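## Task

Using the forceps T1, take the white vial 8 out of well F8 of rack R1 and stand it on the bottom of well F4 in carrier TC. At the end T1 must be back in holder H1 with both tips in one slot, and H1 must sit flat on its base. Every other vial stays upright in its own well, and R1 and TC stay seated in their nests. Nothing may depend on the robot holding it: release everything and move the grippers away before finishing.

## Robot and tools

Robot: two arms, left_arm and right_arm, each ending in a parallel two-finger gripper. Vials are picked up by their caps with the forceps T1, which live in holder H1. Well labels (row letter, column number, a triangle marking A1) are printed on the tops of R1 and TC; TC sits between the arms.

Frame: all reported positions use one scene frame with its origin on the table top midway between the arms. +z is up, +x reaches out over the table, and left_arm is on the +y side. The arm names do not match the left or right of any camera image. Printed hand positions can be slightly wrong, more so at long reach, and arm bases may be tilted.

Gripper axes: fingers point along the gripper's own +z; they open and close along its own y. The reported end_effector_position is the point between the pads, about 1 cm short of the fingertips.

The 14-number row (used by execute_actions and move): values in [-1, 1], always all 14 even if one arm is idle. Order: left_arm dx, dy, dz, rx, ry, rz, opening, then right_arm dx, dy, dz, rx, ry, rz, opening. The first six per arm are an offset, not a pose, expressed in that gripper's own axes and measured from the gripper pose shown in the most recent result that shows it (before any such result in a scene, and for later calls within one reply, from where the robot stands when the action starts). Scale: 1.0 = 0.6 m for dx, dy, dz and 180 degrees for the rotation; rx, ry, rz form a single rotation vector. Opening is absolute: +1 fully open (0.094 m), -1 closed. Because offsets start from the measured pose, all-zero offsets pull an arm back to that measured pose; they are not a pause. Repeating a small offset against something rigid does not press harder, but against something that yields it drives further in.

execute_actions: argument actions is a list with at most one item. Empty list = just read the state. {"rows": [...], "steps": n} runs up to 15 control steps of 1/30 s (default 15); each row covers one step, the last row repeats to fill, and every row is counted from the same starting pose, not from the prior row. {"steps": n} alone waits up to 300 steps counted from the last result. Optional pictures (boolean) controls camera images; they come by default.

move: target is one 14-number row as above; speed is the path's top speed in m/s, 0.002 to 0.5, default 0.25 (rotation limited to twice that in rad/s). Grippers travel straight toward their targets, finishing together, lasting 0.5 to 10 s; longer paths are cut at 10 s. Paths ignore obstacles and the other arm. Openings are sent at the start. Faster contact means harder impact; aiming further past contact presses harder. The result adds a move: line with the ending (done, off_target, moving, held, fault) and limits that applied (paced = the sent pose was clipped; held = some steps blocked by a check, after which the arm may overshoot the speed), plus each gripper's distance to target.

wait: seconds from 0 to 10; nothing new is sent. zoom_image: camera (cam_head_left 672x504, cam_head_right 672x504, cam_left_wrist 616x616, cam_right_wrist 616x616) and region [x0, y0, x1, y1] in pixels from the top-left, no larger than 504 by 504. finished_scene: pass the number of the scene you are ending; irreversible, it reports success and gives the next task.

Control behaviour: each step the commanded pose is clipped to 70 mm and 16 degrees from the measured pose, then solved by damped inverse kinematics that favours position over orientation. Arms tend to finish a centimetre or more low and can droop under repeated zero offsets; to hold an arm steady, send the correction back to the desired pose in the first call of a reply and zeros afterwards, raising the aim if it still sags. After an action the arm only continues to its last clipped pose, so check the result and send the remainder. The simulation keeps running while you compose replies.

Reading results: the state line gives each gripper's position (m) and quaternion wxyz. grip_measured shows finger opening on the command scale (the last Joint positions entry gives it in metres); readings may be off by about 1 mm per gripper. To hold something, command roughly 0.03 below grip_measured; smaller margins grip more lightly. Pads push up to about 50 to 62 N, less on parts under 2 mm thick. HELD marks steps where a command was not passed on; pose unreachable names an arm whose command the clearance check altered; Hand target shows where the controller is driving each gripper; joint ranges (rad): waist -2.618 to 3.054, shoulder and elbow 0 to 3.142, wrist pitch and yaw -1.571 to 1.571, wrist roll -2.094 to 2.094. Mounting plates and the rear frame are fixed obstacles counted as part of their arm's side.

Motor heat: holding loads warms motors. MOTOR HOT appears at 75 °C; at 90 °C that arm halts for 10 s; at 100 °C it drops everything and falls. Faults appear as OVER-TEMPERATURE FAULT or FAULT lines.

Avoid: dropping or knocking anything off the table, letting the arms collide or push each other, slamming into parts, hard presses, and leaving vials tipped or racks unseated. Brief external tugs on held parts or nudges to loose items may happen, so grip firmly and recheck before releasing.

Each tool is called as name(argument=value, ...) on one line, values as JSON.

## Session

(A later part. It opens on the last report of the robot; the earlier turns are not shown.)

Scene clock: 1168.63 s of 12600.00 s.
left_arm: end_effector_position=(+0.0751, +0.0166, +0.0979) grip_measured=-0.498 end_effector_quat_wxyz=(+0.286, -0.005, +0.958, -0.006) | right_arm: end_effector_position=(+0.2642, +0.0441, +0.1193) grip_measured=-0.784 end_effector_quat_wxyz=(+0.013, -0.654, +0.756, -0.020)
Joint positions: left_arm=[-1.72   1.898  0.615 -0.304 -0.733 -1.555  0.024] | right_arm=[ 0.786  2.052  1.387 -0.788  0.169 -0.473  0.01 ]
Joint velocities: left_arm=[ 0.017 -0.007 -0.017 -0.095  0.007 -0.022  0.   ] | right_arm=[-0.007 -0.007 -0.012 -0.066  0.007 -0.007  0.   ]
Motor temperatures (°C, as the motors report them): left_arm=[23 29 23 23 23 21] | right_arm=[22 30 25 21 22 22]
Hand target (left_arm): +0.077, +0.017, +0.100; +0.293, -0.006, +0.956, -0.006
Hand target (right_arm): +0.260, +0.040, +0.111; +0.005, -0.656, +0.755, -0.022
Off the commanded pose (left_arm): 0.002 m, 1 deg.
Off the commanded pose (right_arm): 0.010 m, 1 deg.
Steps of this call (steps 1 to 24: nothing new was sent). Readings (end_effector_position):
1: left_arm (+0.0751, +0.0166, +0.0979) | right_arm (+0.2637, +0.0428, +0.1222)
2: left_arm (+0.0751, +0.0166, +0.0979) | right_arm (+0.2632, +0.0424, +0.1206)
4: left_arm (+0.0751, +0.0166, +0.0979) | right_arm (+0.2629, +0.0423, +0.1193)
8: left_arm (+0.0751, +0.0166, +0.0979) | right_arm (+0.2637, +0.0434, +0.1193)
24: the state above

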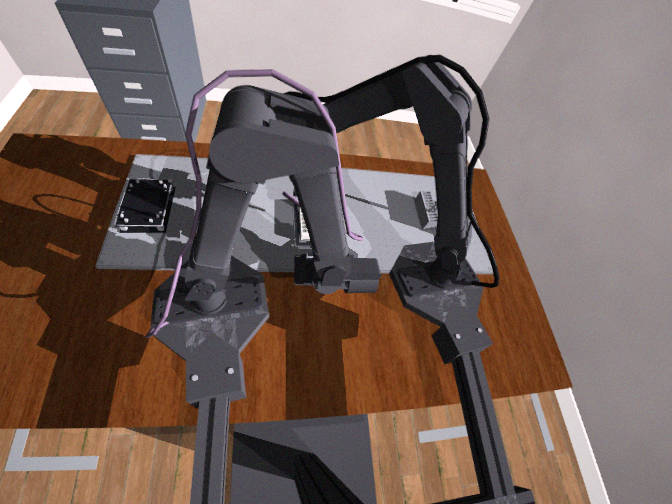

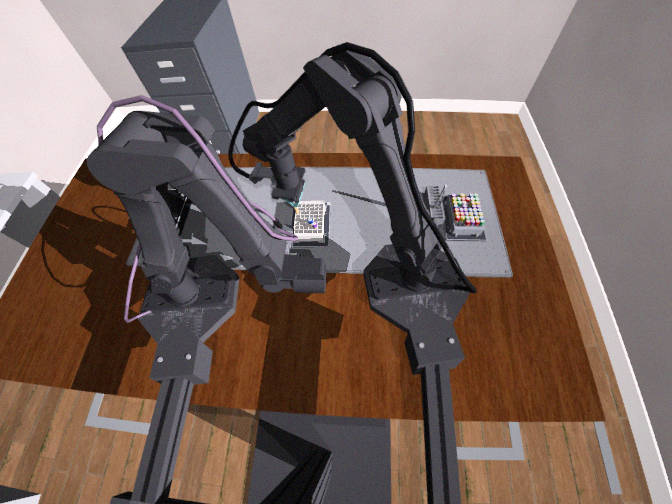

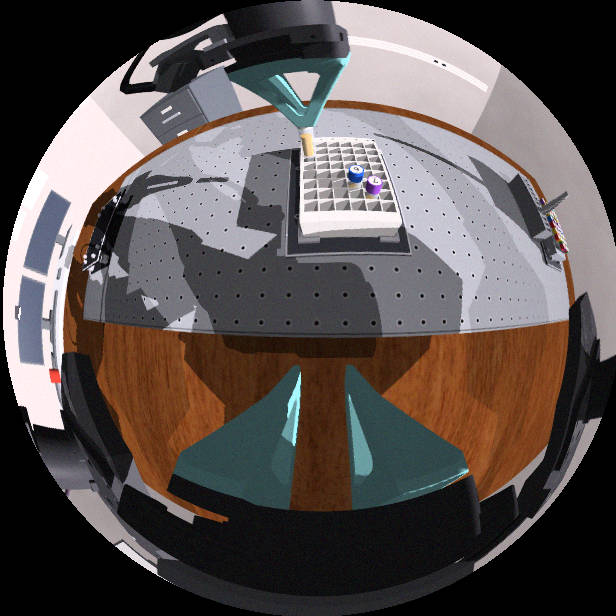

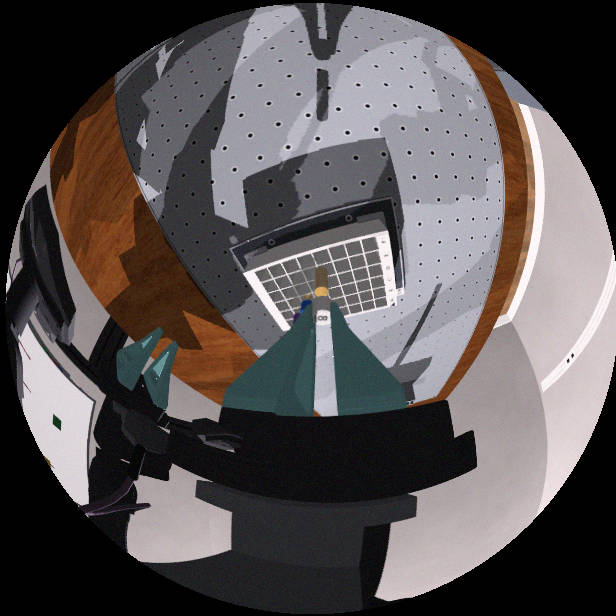

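execute_actions(actions=[{"rows": [[-0.004,0,-0.001,0,-0.005,0,-0.5, -0.00652,-0.00664,-0.00436,0.00007,-0.00452,0.00280,-0.80],[-0.004,0,-0.001,0,-0.005,0,-0.5, -0.00870,-0.00885,-0.00581,0.00010,-0.00603,0.00374,-0.80],[-0.004,0,-0.001,0,-0.005,0,-0.5, -0.01087,-0.01106,-0.00727,0.00012,-0.00754,0.00467,-0.80],[-0.004,0,-0.001,0,-0.005,0,-0.5, -0.01196,-0.01217,-0.00799,0.00013,-0.00829,0.00514,-0.80],[-0.004,0,-0.001,0,-0.005,0,-0.5, -0.01304,-0.01327,-0.00872,0.00014,-0.00905,0.00560,-0.80],[-0.004,0,-0.001,0,-0.005,0,-0.5, -0.01413,-0.01438,-0.00944,0.00016,-0.00980,0.00607,-0.80],[-0.004,0,-0.001,0,-0.005,0,-0.5, -0.01522,-0.01548,-0.01017,0.00017,-0.01056,0.00654,-0.80],[-0.004,0,-0.001,0,-0.005,0,-0.5, -0.01631,-0.01659,-0.01090,0.00018,-0.01131,0.00701,-0.80],[-0.004,0,-0.001,0,-0.005,0,-0.5, -0.01739,-0.01770,-0.01162,0.00019,-0.01206,0.00747,-0.80],[-0.004,0,-0.001,0,-0.005,0,-0.5, -0.01848,-0.01880,-0.01235,0.00020,-0.01282,0.00794,-0.80],[-0.004,0,-0.001,0,-0.005,0,-0.5, -0.01957,-0.01991,-0.01308,0.00022,-0.01357,0.00841,-0.80],[-0.004,0,-0.001,0,-0.005,0,-0.5, -0.02065,-0.02101,-0.01380,0.00023,-0.01433,0.00887,-0.80],[-0.004,0,-0.001,0,-0.005,0,-0.5, -0.02174,-0.02212,-0.01453,0.00024,-0.01508,0.00934,-0.80]], "steps": 15}], pictures=false)

execute_actions(actions=[{"steps": 15}], pictures=false)

Scene clock: 1289.13 s of 12600.00 s.
left_arm: end_effector_position=(+0.0751, +0.0166, +0.0979) grip_measured=-0.498 end_effector_quat_wxyz=(+0.286, -0.005, +0.958, -0.006) | right_arm: end_effector_position=(+0.2706, +0.0470, +0.1227) grip_measured=-0.784 end_effector_quat_wxyz=(+0.020, -0.649, +0.761, -0.014)
Joint positions: left_arm=[-1.72   1.898  0.615 -0.304 -0.733 -1.555  0.024] | right_arm=[ 0.773  2.052  1.404 -0.789  0.158 -0.473  0.01 ]
Joint velocities: left_arm=[ 0.002 -0.002 -0.007 -0.007 -0.037  0.051 -0.001] | right_arm=[-0.027 -0.007  0.105 -0.007  0.051  0.007  0.   ]
Motor temperatures (°C, as the motors report them): left_arm=[23 29 23 23 23 21] | right_arm=[22 31 25 21 22 22]
Hand target (left_arm): +0.077, +0.017, +0.100; +0.293, -0.006, +0.956, -0.006
Hand target (right_arm): +0.279, +0.055, +0.129; +0.032, -0.644, +0.765, -0.005
Off the commanded pose (left_arm): 0.002 m, 1 deg.
Off the commanded pose (right_arm): 0.013 m, 2 deg.
Steps of this call (steps 1 to 90: nothing new was sent; then 117.00 s passed at rest; steps 91 to 105: all 15 steps of this action). Readings (end_effector_position):
91: left_arm (+0.0751, +0.0166, +0.0979) | right_arm (+0.2642, +0.0442, +0.1193)
92: left_arm (+0.0751, +0.0166, +0.0979) | right_arm (+0.2642, +0.0442, +0.1193)
94: left_arm (+0.0751, +0.0166, +0.0979) | right_arm (+0.2641, +0.0443, +0.1193)
98: left_arm (+0.0751, +0.0166, +0.0979) | right_arm (+0.2642, +0.0441, +0.1192)
105: the state above

Scene clock: 1289.63 s of 12600.00 s.
left_arm: end_effector_position=(+0.0751, +0.0166, +0.0979) grip_measured=-0.498 end_effector_quat_wxyz=(+0.286, -0.005, +0.958, -0.006) | right_arm: end_effector_position=(+0.2716, +0.0487, +0.1238) grip_measured=-0.784 end_effector_quat_wxyz=(+0.022, -0.648, +0.761, -0.012)
Joint positions: left_arm=[-1.72   1.898  0.615 -0.304 -0.733 -1.555  0.024] | right_arm=[ 0.773  2.052  1.41  -0.789  0.155 -0.473  0.01 ]
Joint velocities: left_arm=[-0.007 -0.022 -0.007  0.007  0.007  0.007 -0.   ] | right_arm=[-0.007 -0.002  0.007 -0.022 -0.022  0.051  0.   ]
Motor temperatures (°C, as the motors report them): left_arm=[23 29 23 23 23 21] | right_arm=[22 31 25 21 22 22]
Hand target (left_arm): +0.077, +0.017, +0.100; +0.293, -0.006, +0.956, -0.006
Hand target (right_arm): +0.279, +0.055, +0.129; +0.032, -0.644, +0.765, -0.005
Off the commanded pose (left_arm): 0.002 m, 1 deg.
Off the commanded pose (right_arm): 0.011 m, 2 deg.
Steps of this call (steps 1 to 15: nothing new was sent). Readings (end_effector_position):
1: left_arm (+0.0751, +0.0166, +0.0979) | right_arm (+0.2714, +0.0478, +0.1233)
2: left_arm (+0.0751, +0.0166, +0.0979) | right_arm (+0.2718, +0.0484, +0.1238)
4: left_arm (+0.0751, +0.0166, +0.0979) | right_arm (+0.2718, +0.0486, +0.1239)
8: left_arm (+0.0751, +0.0166, +0.0979) | right_arm (+0.2717, +0.0487, +0.1238)
15: the state above

execute_actions(actions=[{"rows": [[-0.004,0,-0.001,0,-0.005,0,-0.5, 0.00855,0.00035,0.01055,-0.00335,0.00740,0.00131,-0.80],[-0.004,0,-0.001,0,-0.005,0,-0.5, 0.01036,0.00173,0.01332,-0.00433,0.00937,0.00097,-0.80],[-0.004,0,-0.001,0,-0.005,0,-0.5, 0.01216,0.00310,0.01610,-0.00532,0.01133,0.00064,-0.80],[-0.004,0,-0.001,0,-0.005,0,-0.5, 0.01306,0.00379,0.01748,-0.00581,0.01232,0.00047,-0.80],[-0.004,0,-0.001,0,-0.005,0,-0.5, 0.01397,0.00448,0.01887,-0.00630,0.01330,0.00030,-0.80],[-0.004,0,-0.001,0,-0.005,0,-0.5, 0.01487,0.00517,0.02026,-0.00679,0.01429,0.00013,-0.80],[-0.004,0,-0.001,0,-0.005,0,-0.5, 0.01577,0.00586,0.02165,-0.00728,0.01527,-0.00004,-0.80],[-0.004,0,-0.001,0,-0.005,0,-0.5, 0.01667,0.00655,0.02303,-0.00777,0.01625,-0.00021,-0.80],[-0.004,0,-0.001,0,-0.005,0,-0.5, 0.01757,0.00724,0.02442,-0.00826,0.01724,-0.00038,-0.80],[-0.004,0,-0.001,0,-0.005,0,-0.5, 0.01848,0.00793,0.02581,-0.00875,0.01822,-0.00055,-0.80],[-0.004,0,-0.001,0,-0.005,0,-0.5, 0.01938,0.00862,0.02719,-0.00924,0.01921,-0.00072,-0.80],[-0.004,0,-0.001,0,-0.005,0,-0.5, 0.02028,0.00931,0.02858,-0.00973,0.02019,-0.00089,-0.80]], "steps": 15}], pictures=false)

wait(seconds=0.6)

zoom_image(camera="cam_left_wrist", region=[280, 120, 340, 180])

zoom_image(camera="cam_right_wrist", region=[285, 235, 355, 305])

Scene clock: 1325.10 s of 12600.00 s.
left_arm: end_effector_position=(+0.0751, +0.0166, +0.0979) grip_measured=-0.498 end_effector_quat_wxyz=(+0.286, -0.005, +0.958, -0.006) | right_arm: end_effector_position=(+0.2667, +0.0442, +0.1130) grip_measured=-0.784 end_effector_quat_wxyz=(+0.004, -0.651, +0.759, -0.016)
Joint positions: left_arm=[-1.72   1.898  0.615 -0.304 -0.733 -1.555  0.024] | right_arm=[ 0.773  2.082  1.41  -0.797  0.155 -0.473  0.01 ]
Joint velocities: left_arm=[-0.007  0.007  0.007 -0.081  0.037 -0.007 -0.001] | right_arm=[-0.017  0.061 -0.007  0.022  0.007  0.037  0.001]
Motor temperatures (°C, as the motors report them): left_arm=[23 28 23 23 23 21] | right_arm=[22 31 26 21 22 22]
Hand target (left_arm): +0.077, +0.017, +0.100; +0.293, -0.006, +0.956, -0.006
Hand target (right_arm): +0.265, +0.038, +0.106; -0.012, -0.649, +0.760, -0.020
Off the commanded pose (left_arm): 0.002 m, 1 deg.
Off the commanded pose (right_arm): 0.009 m, 2 deg.
Steps of this call (steps 1 to 90: nothing new was sent; then 31.97 s passed at rest; steps 91 to 105: all 15 steps of this action). Readings (end_effector_position):
91: left_arm (+0.0751, +0.0166, +0.0979) | right_arm (+0.2716, +0.0487, +0.1238)
92: left_arm (+0.0751, +0.0166, +0.0979) | right_arm (+0.2716, +0.0487, +0.1238)
94: left_arm (+0.0751, +0.0166, +0.0979) | right_arm (+0.2716, +0.0487, +0.1238)
98: left_arm (+0.0751, +0.0166, +0.0979) | right_arm (+0.2708, +0.0480, +0.1218)
105: the state above

Scene clock: 1325.70 s of 12600.00 s.
left_arm: end_effector_position=(+0.0751, +0.0166, +0.0979) grip_measured=-0.498 end_effector_quat_wxyz=(+0.286, -0.005, +0.958, -0.006) | right_arm: end_effector_position=(+0.2661, +0.0436, +0.1124) grip_measured=-0.784 end_effector_quat_wxyz=(+0.002, -0.651, +0.759, -0.017)
Joint positions: left_arm=[-1.72   1.898  0.615 -0.304 -0.733 -1.555  0.024] | right_arm=[ 0.773  2.083  1.41  -0.8    0.155 -0.473  0.01 ]
Joint velocities: left_arm=[ 0.022  0.002 -0.007  0.081 -0.037 -0.022  0.   ] | right_arm=[-0.002 -0.002  0.002 -0.022  0.007 -0.007 -0.   ]
Motor temperatures (°C, as the motors report them): left_arm=[23 28 23 23 23 21] | right_arm=[22 31 26 21 22 22]
Hand target (left_arm): +0.077, +0.017, +0.100; +0.293, -0.006, +0.956, -0.006
Hand target (right_arm): +0.265, +0.038, +0.106; -0.012, -0.649, +0.760, -0.020
Off the commanded pose (left_arm): 0.002 m, 1 deg.
Off the commanded pose (right_arm): 0.009 m, 2 deg.
Steps of this call (steps 1 to 18: nothing new was sent). Readings (end_effector_position):
1: left_arm (+0.0751, +0.0166, +0.0979) | right_arm (+0.2664, +0.0439, +0.1125)
2: left_arm (+0.0751, +0.0166, +0.0979) | right_arm (+0.2662, +0.0437, +0.1124)
4: left_arm (+0.0751, +0.0166, +0.0979) | right_arm (+0.2662, +0.0437, +0.1124)
8: left_arm (+0.0751, +0.0166, +0.0979) | right_arm (+0.2661, +0.0436, +0.1124)
18: the state above

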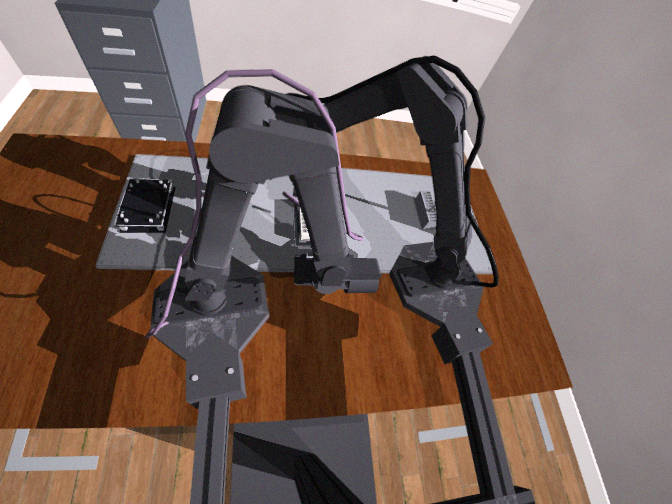

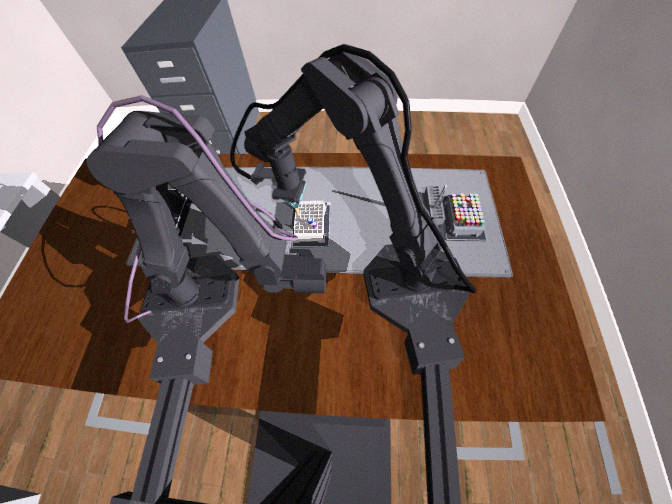

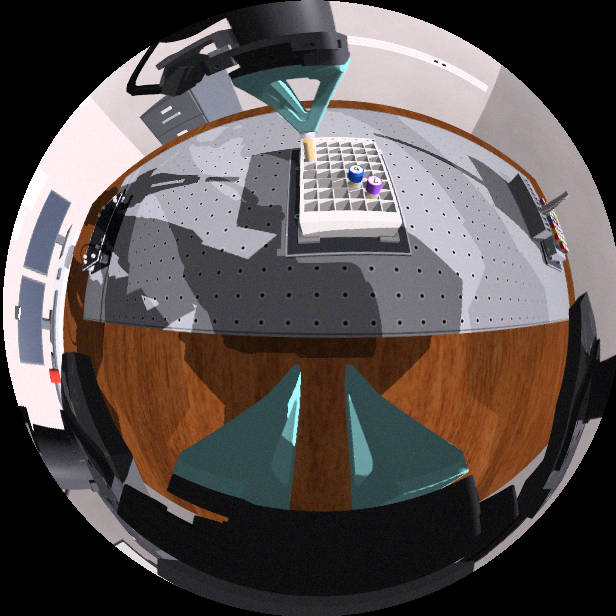

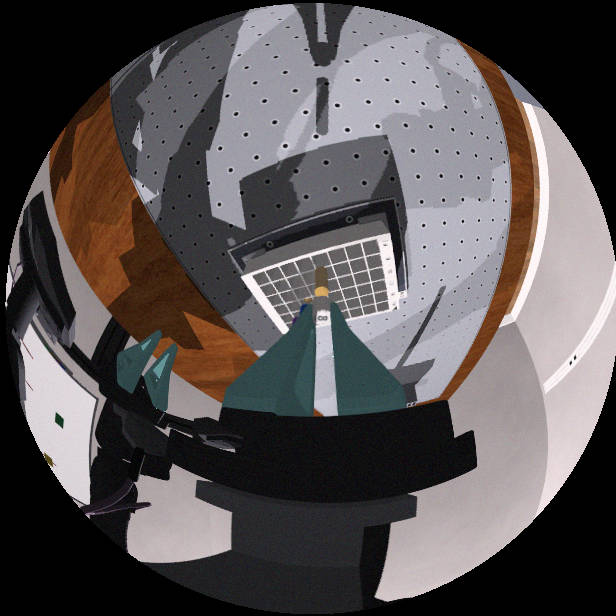

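Region (280, 120, 340, 180) of cam_left_wrist's 616x616 image, scaled by 8.400, with more detail than that image has.

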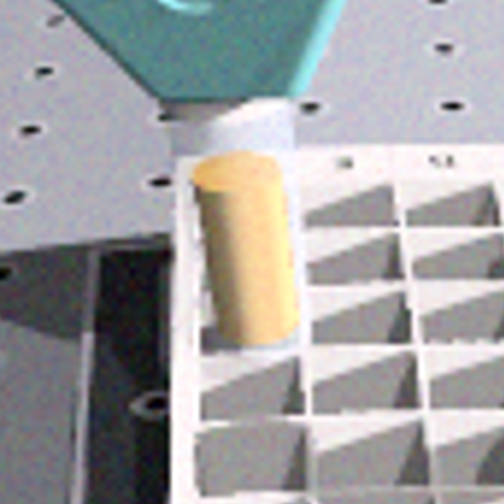

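Region (285, 235, 355, 305) of cam_right_wrist's 616x616 image, scaled by 7.200, with more detail than that image has.

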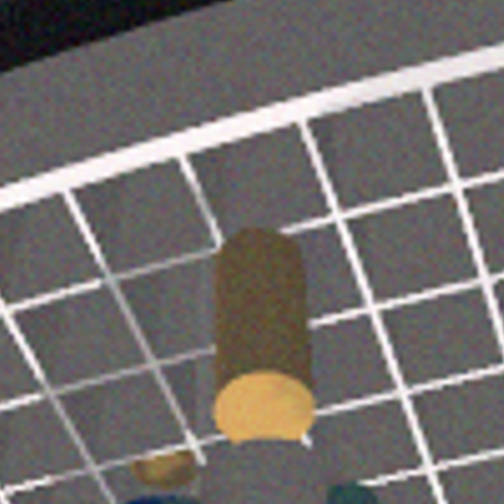

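execute_actions(actions=[{"rows": [[-0.004,0,-0.001,0,-0.005,0,-0.5, 0.01619,0.00926,0.03140,-0.00590,0.01216,-0.00017,-0.80],[-0.004,0,-0.001,0,-0.005,0,-0.5, 0.01613,0.00938,0.03223,-0.00590,0.01216,-0.00017,-0.80],[-0.004,0,-0.001,0,-0.005,0,-0.5, 0.01607,0.00949,0.03306,-0.00590,0.01216,-0.00017,-0.80],[-0.004,0,-0.001,0,-0.005,0,-0.5, 0.00480,0.00126,0.01810,-0.00139,0.00316,0.00139,-0.80],[-0.004,0,-0.001,0,-0.005,0,-0.5, 0.00475,0.00135,0.01876,-0.00139,0.00316,0.00139,-0.80],[-0.004,0,-0.001,0,-0.005,0,-0.5, 0.00470,0.00144,0.01943,-0.00139,0.00316,0.00139,-0.80],[-0.004,0,-0.001,0,-0.005,0,-0.5, 0.00466,0.00151,0.01992,-0.00139,0.00316,0.00139,-0.80],[-0.004,0,-0.001,0,-0.005,0,-0.5, 0.00463,0.00158,0.02042,-0.00139,0.00316,0.00139,-0.80],[-0.004,0,-0.001,0,-0.005,0,-0.5, 0.00459,0.00164,0.02092,-0.00139,0.00316,0.00139,-0.80],[-0.004,0,-0.001,0,-0.005,0,-0.5, 0.00455,0.00171,0.02142,-0.00139,0.00316,0.00139,-0.80],[-0.004,0,-0.001,0,-0.005,0,-0.5, 0.00452,0.00177,0.02183,-0.00139,0.00316,0.00139,-0.80],[-0.004,0,-0.001,0,-0.005,0,-0.5, 0.00449,0.00183,0.02225,-0.00139,0.00316,0.00139,-0.80]], "steps": 15}], pictures=false)

wait(seconds=0.6)

zoom_image(camera="cam_left_wrist", region=[280, 120, 340, 180])

zoom_image(camera="cam_right_wrist", region=[285, 235, 355, 305])

Scene clock: 1423.27 s of 12600.00 s.
left_arm: end_effector_position=(+0.0751, +0.0166, +0.0979) grip_measured=-0.498 end_effector_quat_wxyz=(+0.286, -0.005, +0.958, -0.006) | right_arm: end_effector_position=(+0.2675, +0.0461, +0.1095) grip_measured=-0.784 end_effector_quat_wxyz=(+0.006, -0.650, +0.760, -0.016)
Joint positions: left_arm=[-1.72   1.898  0.615 -0.304 -0.733 -1.555  0.024] | right_arm=[ 0.773  2.091  1.41  -0.783  0.155 -0.473  0.01 ]
Joint velocities: left_arm=[-0.002 -0.012  0.002  0.007 -0.007  0.007 -0.   ] | right_arm=[ 0.017 -0.027 -0.012  0.022 -0.051 -0.007 -0.   ]
Motor temperatures (°C, as the motors report them): left_arm=[23 28 23 23 23 21] | right_arm=[22 31 25 21 22 22]
Hand target (left_arm): +0.077, +0.017, +0.100; +0.293, -0.006, +0.956, -0.006
Hand target (right_arm): +0.265, +0.041, +0.099; -0.003, -0.649, +0.761, -0.018
Off the commanded pose (left_arm): 0.002 m, 1 deg.
Off the commanded pose (right_arm): 0.012 m, 1 deg.
Steps of this call (steps 1 to 90: nothing new was sent; then 94.07 s passed at rest; steps 91 to 105: all 15 steps of this action). Readings (end_effector_position):
91: left_arm (+0.0751, +0.0166, +0.0979) | right_arm (+0.2661, +0.0436, +0.1121)
92: left_arm (+0.0751, +0.0166, +0.0979) | right_arm (+0.2661, +0.0437, +0.1116)
94: left_arm (+0.0751, +0.0166, +0.0979) | right_arm (+0.2661, +0.0440, +0.1100)
98: left_arm (+0.0751, +0.0166, +0.0979) | right_arm (+0.2665, +0.0447, +0.1095)
105: the state above

Scene clock: 1423.87 s of 12600.00 s.
left_arm: end_effector_position=(+0.0751, +0.0166, +0.0979) grip_measured=-0.498 end_effector_quat_wxyz=(+0.286, -0.005, +0.958, -0.006) | right_arm: end_effector_position=(+0.2678, +0.0465, +0.1095) grip_measured=-0.784 end_effector_quat_wxyz=(+0.007, -0.650, +0.760, -0.015)
Joint positions: left_arm=[-1.72   1.898  0.615 -0.304 -0.733 -1.555  0.024] | right_arm=[ 0.773  2.091  1.41  -0.781  0.155 -0.473  0.01 ]
Joint velocities: left_arm=[-0.002  0.002 -0.012 -0.022  0.051 -0.051  0.001] | right_arm=[ 0.012 -0.007  0.012 -0.022  0.022  0.037  0.001]
Motor temperatures (°C, as the motors report them): left_arm=[23 28 23 23 23 21] | right_arm=[22 31 25 21 22 22]
Hand target (left_arm): +0.077, +0.017, +0.100; +0.293, -0.006, +0.956, -0.006
Hand target (right_arm): +0.265, +0.041, +0.099; -0.004, -0.649, +0.761, -0.018
Off the commanded pose (left_arm): 0.002 m, 1 deg.
Off the commanded pose (right_arm): 0.012 m, 1 deg.
Steps of this call (steps 1 to 18: nothing new was sent). Readings (end_effector_position):
1: left_arm (+0.0751, +0.0166, +0.0979) | right_arm (+0.2676, +0.0462, +0.1095)
2: left_arm (+0.0751, +0.0166, +0.0979) | right_arm (+0.2676, +0.0463, +0.1095)
4: left_arm (+0.0751, +0.0166, +0.0979) | right_arm (+0.2677, +0.0464, +0.1095)
8: left_arm (+0.0751, +0.0166, +0.0979) | right_arm (+0.2678, +0.0465, +0.1095)
18: the state above

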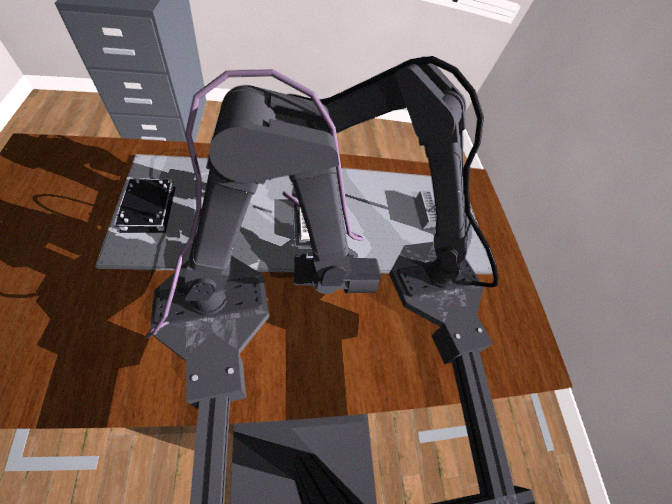

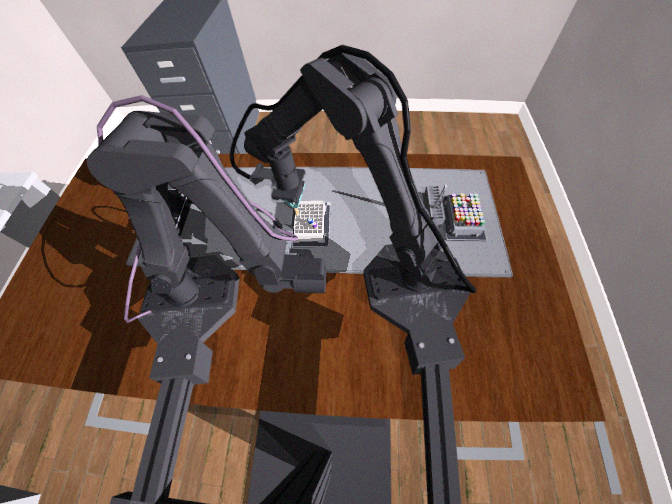

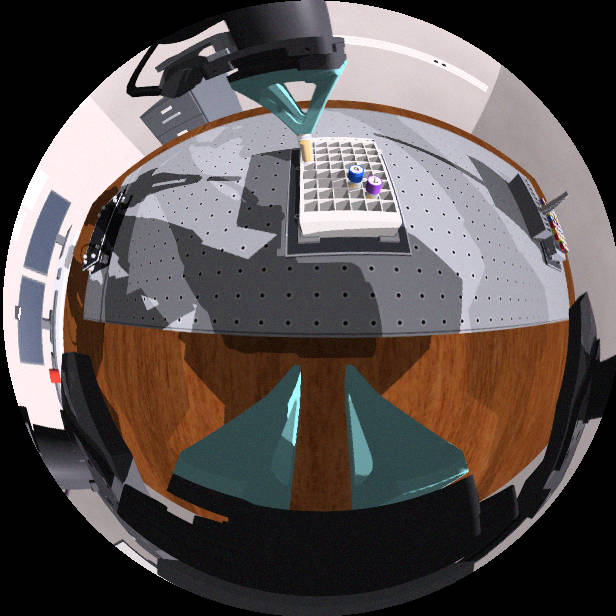

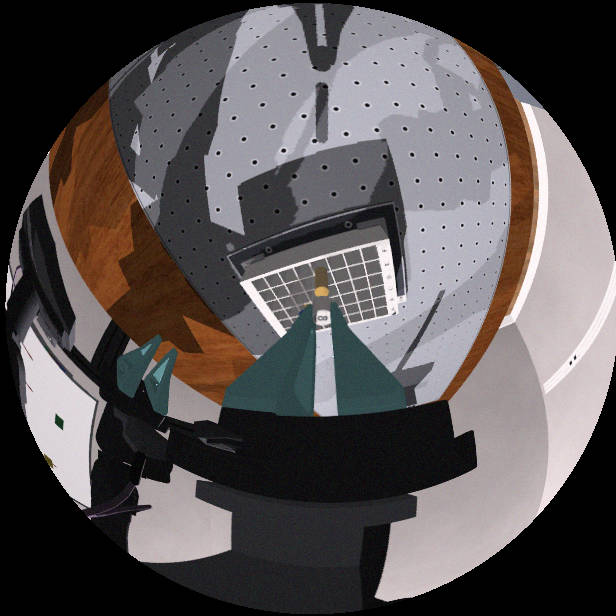

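Region (280, 120, 340, 180) of cam_left_wrist's 616x616 image, scaled by 8.400, with more detail than that image has.

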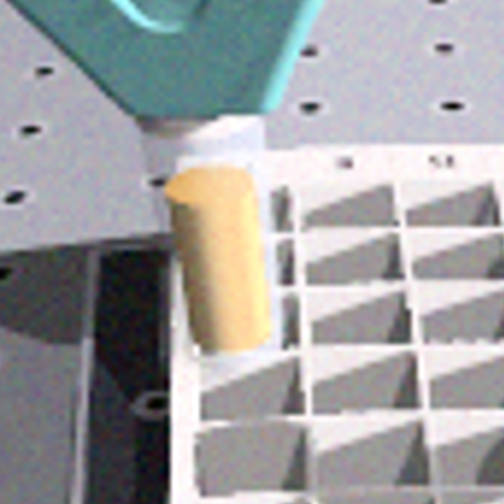

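Region (285, 235, 355, 305) of cam_right_wrist's 616x616 image, scaled by 7.200, with more detail than that image has.

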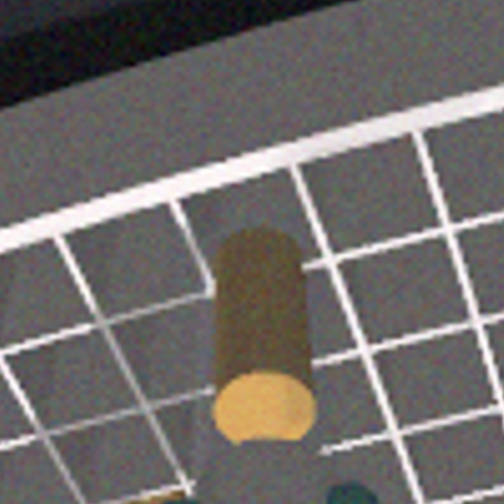

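execute_actions(actions=[])

Scene clock: 1451.87 s of 12600.00 s.
left_arm: end_effector_position=(+0.0751, +0.0166, +0.0979) grip_measured=-0.498 end_effector_quat_wxyz=(+0.286, -0.005, +0.958, -0.006) | right_arm: end_effector_position=(+0.2678, +0.0466, +0.1095) grip_measured=-0.784 end_effector_quat_wxyz=(+0.007, -0.650, +0.760, -0.015)
Joint positions: left_arm=[-1.72   1.898  0.615 -0.304 -0.733 -1.555  0.024] | right_arm=[ 0.773  2.091  1.41  -0.781  0.155 -0.473  0.01 ]
Joint velocities: left_arm=[-0.012 -0.007 -0.002 -0.022 -0.007 -0.051  0.   ] | right_arm=[ 0.002 -0.012 -0.002 -0.022 -0.007  0.022 -0.001]
Motor temperatures (°C, as the motors report them): left_arm=[23 28 22 23 23 21] | right_arm=[22 31 25 21 22 22]
Hand target (left_arm): +0.077, +0.017, +0.100; +0.293, -0.006, +0.956, -0.006
Hand target (right_arm): +0.265, +0.041, +0.099; -0.003, -0.649, +0.761, -0.018
Off the commanded pose (left_arm): 0.002 m, 1 deg.
Off the commanded pose (right_arm): 0.012 m, 1 deg.
Steps of this call (steps 1 to 90: nothing new was sent; then 25.00 s passed at rest). Readings (end_effector_position):
1: left_arm (+0.0751, +0.0166, +0.0979) | right_arm (+0.2678, +0.0465, +0.1095)
2: left_arm (+0.0751, +0.0166, +0.0979) | right_arm (+0.2678, +0.0465, +0.1095)
4: left_arm (+0.0751, +0.0166, +0.0979) | right_arm (+0.2678, +0.0465, +0.1095)
8: left_arm (+0.0751, +0.0166, +0.0979) | right_arm (+0.2678, +0.0465, +0.1095)
90: the state above

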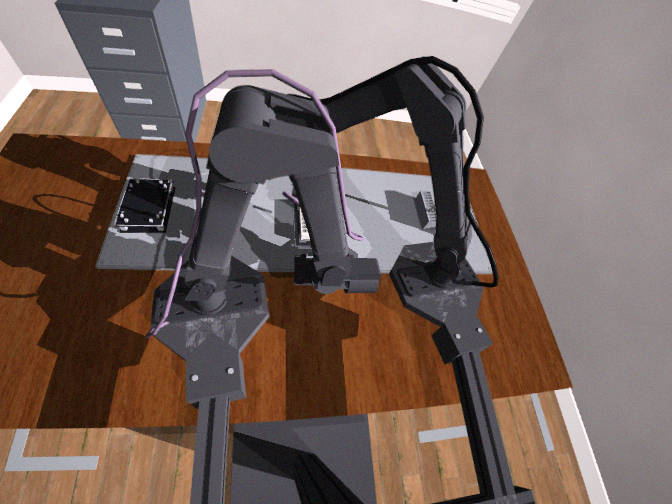

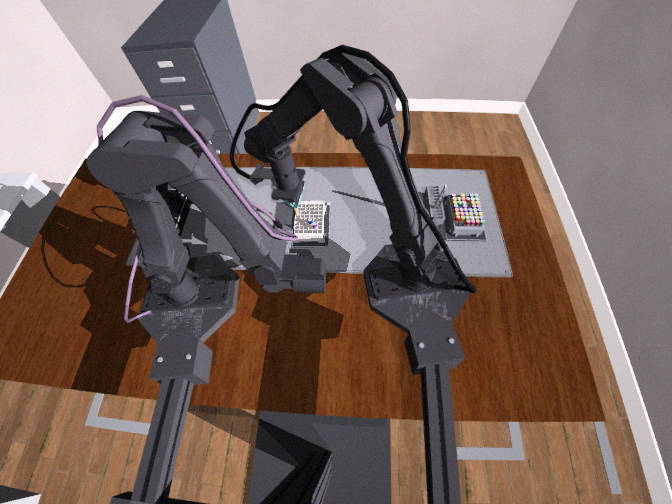

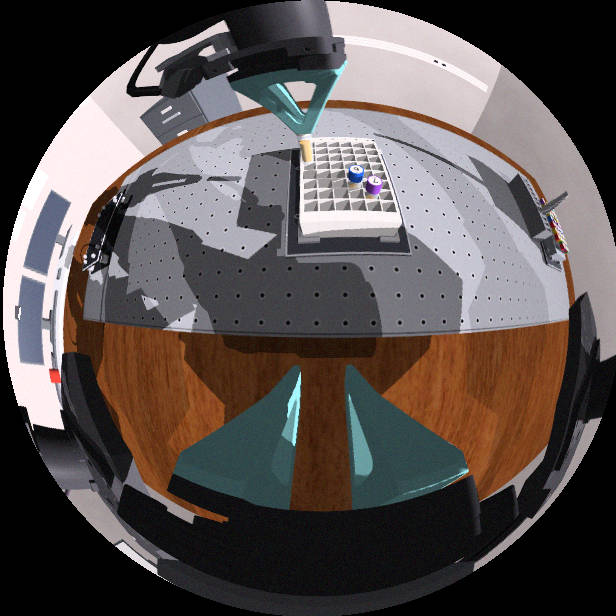

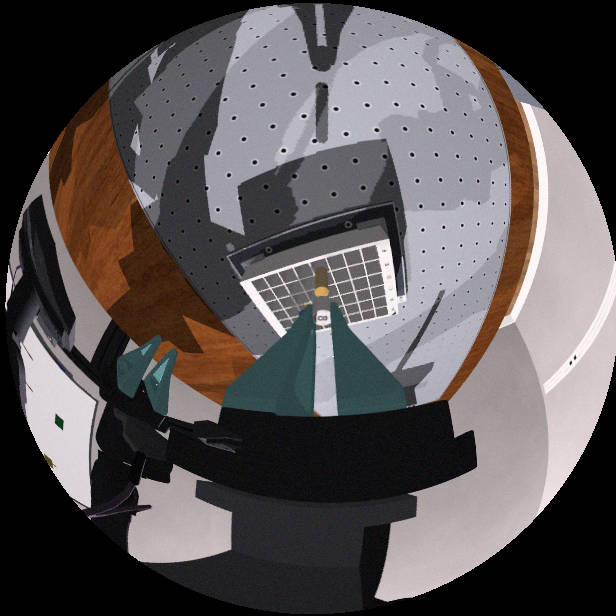

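zoom_image(camera="cam_left_wrist", region=[280, 120, 340, 180])

zoom_image(camera="cam_right_wrist", region=[285, 235, 355, 305])

Region (280, 120, 340, 180) of cam_left_wrist's 616x616 image, scaled by 8.400, with more detail than that image has.

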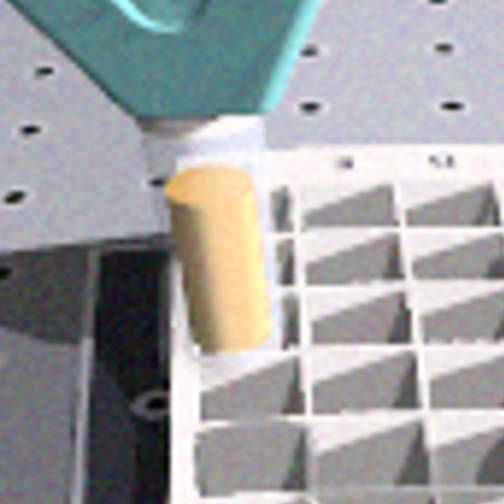

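Region (285, 235, 355, 305) of cam_right_wrist's 616x616 image, scaled by 7.200, with more detail than that image has.

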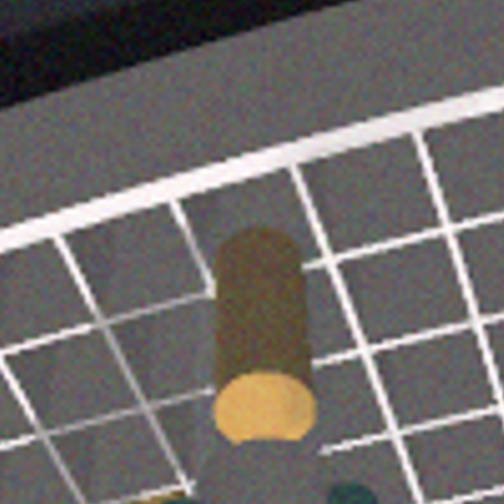

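execute_actions(actions=[{"rows": [[-0.004,0,-0.001,0,-0.005,0,-0.5, 0.0080,0.0040,0.0,-0.0031,0.0062,-0.0011,-0.80]], "steps": 15}], pictures=false)

wait(seconds=0.7)

Scene clock: 1479.77 s of 12600.00 s.
left_arm: end_effector_position=(+0.0751, +0.0166, +0.0979) grip_measured=-0.498 end_effector_quat_wxyz=(+0.286, -0.005, +0.958, -0.006) | right_arm: end_effector_position=(+0.2666, +0.0449, +0.1095) grip_measured=-0.784 end_effector_quat_wxyz=(+0.003, -0.651, +0.759, -0.016)
Joint positions: left_arm=[-1.72   1.898  0.615 -0.304 -0.733 -1.555  0.024] | right_arm=[ 0.773  2.091  1.41  -0.789  0.155 -0.473  0.01 ]
Joint velocities: left_arm=[ 0.002  0.002  0.002 -0.037  0.037 -0.037  0.001] | right_arm=[-0.002 -0.012 -0.017 -0.051 -0.007  0.095 -0.001]
Motor temperatures (°C, as the motors report them): left_arm=[23 28 22 23 23 21] | right_arm=[22 31 25 21 22 22]
Hand target (left_arm): +0.077, +0.017, +0.100; +0.293, -0.006, +0.956, -0.006
Hand target (right_arm): +0.265, +0.042, +0.109; -0.004, -0.651, +0.759, -0.018
Off the commanded pose (left_arm): 0.002 m, 1 deg.
Off the commanded pose (right_arm): 0.003 m, 1 deg.
Steps of this call (steps 1 to 90: nothing new was sent; then 24.40 s passed at rest; steps 91 to 105: all 15 steps of this action). Readings (end_effector_position):
91: left_arm (+0.0751, +0.0166, +0.0979) | right_arm (+0.2677, +0.0464, +0.1095)
92: left_arm (+0.0751, +0.0166, +0.0979) | right_arm (+0.2676, +0.0462, +0.1095)
94: left_arm (+0.0751, +0.0166, +0.0979) | right_arm (+0.2672, +0.0456, +0.1095)
98: left_arm (+0.0751, +0.0166, +0.0979) | right_arm (+0.2668, +0.0451, +0.1095)
105: the state above

Scene clock: 1480.47 s of 12600.00 s.
left_arm: end_effector_position=(+0.0751, +0.0166, +0.0979) grip_measured=-0.498 end_effector_quat_wxyz=(+0.286, -0.005, +0.958, -0.006) | right_arm: end_effector_position=(+0.2666, +0.0449, +0.1095) grip_measured=-0.784 end_effector_quat_wxyz=(+0.003, -0.651, +0.759, -0.016)
Joint positions: left_arm=[-1.72   1.898  0.615 -0.304 -0.733 -1.555  0.024] | right_arm=[ 0.773  2.091  1.41  -0.789  0.155 -0.473  0.01 ]
Joint velocities: left_arm=[ 0.007  0.002  0.007 -0.037  0.022  0.095 -0.   ] | right_arm=[-0.027 -0.007 -0.012  0.007  0.007 -0.022  0.   ]
Motor temperatures (°C, as the motors report them): left_arm=[23 28 22 23 23 21] | right_arm=[22 31 25 21 22 22]
Hand target (left_arm): +0.077, +0.017, +0.100; +0.293, -0.006, +0.956, -0.006
Hand target (right_arm): +0.265, +0.042, +0.109; -0.003, -0.651, +0.759, -0.018
Off the commanded pose (left_arm): 0.002 m, 1 deg.
Off the commanded pose (right_arm): 0.003 m, 1 deg.
Steps of this call (steps 1 to 21: nothing new was sent). Readings (end_effector_position):
1: left_arm (+0.0751, +0.0166, +0.0979) | right_arm (+0.2666, +0.0449, +0.1095)
2: left_arm (+0.0751, +0.0166, +0.0979) | right_arm (+0.2666, +0.0449, +0.1095)
4: left_arm (+0.0751, +0.0166, +0.0979) | right_arm (+0.2666, +0.0449, +0.1095)
8: left_arm (+0.0751, +0.0166, +0.0979) | right_arm (+0.2666, +0.0449, +0.1095)
21: the state above

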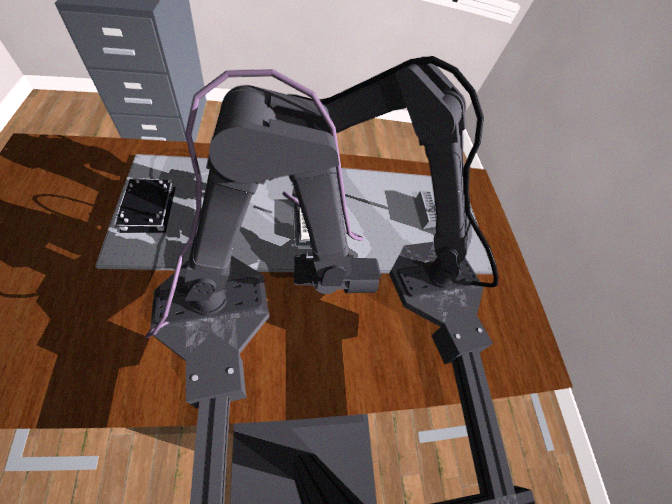

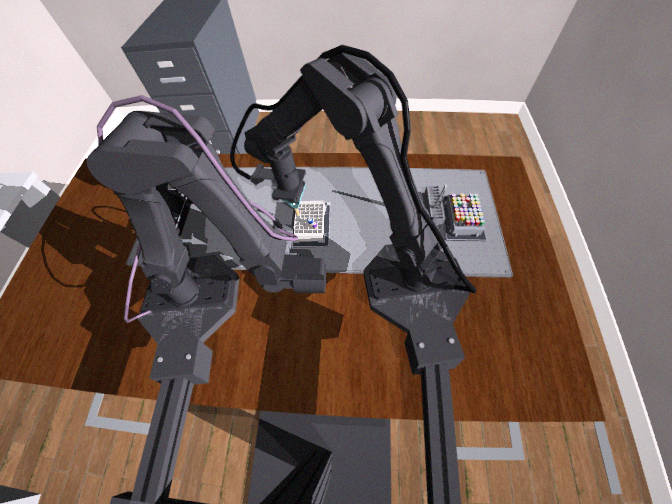

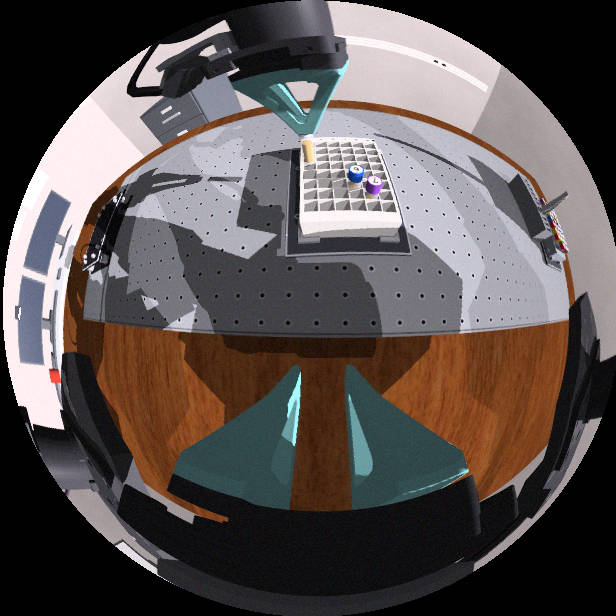

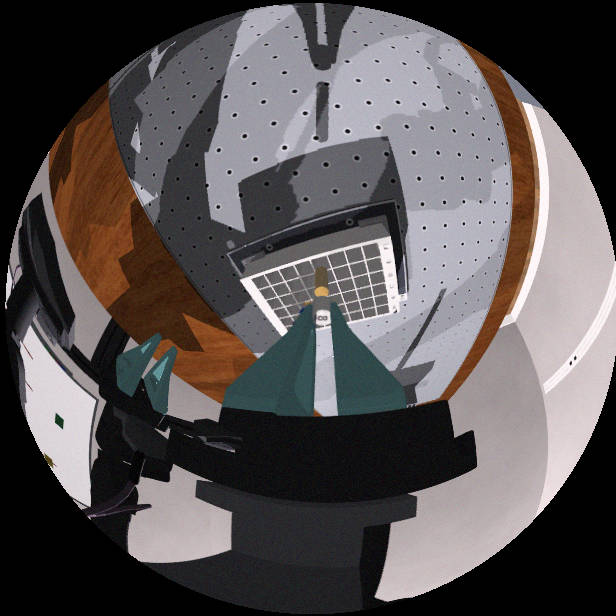

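zoom_image(camera="cam_left_wrist", region=[280, 120, 340, 180])

zoom_image(camera="cam_right_wrist", region=[285, 235, 355, 305])

Region (280, 120, 340, 180) of cam_left_wrist's 616x616 image, scaled by 8.400, with more detail than that image has.

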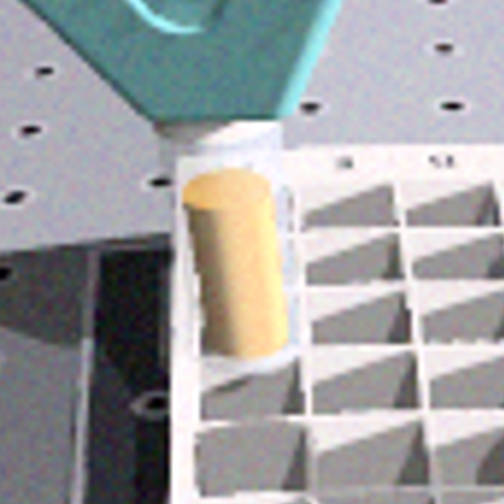

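Region (285, 235, 355, 305) of cam_right_wrist's 616x616 image, scaled by 7.200, with more detail than that image has.

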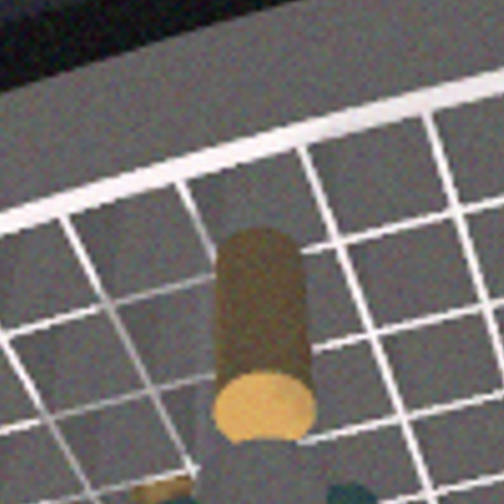

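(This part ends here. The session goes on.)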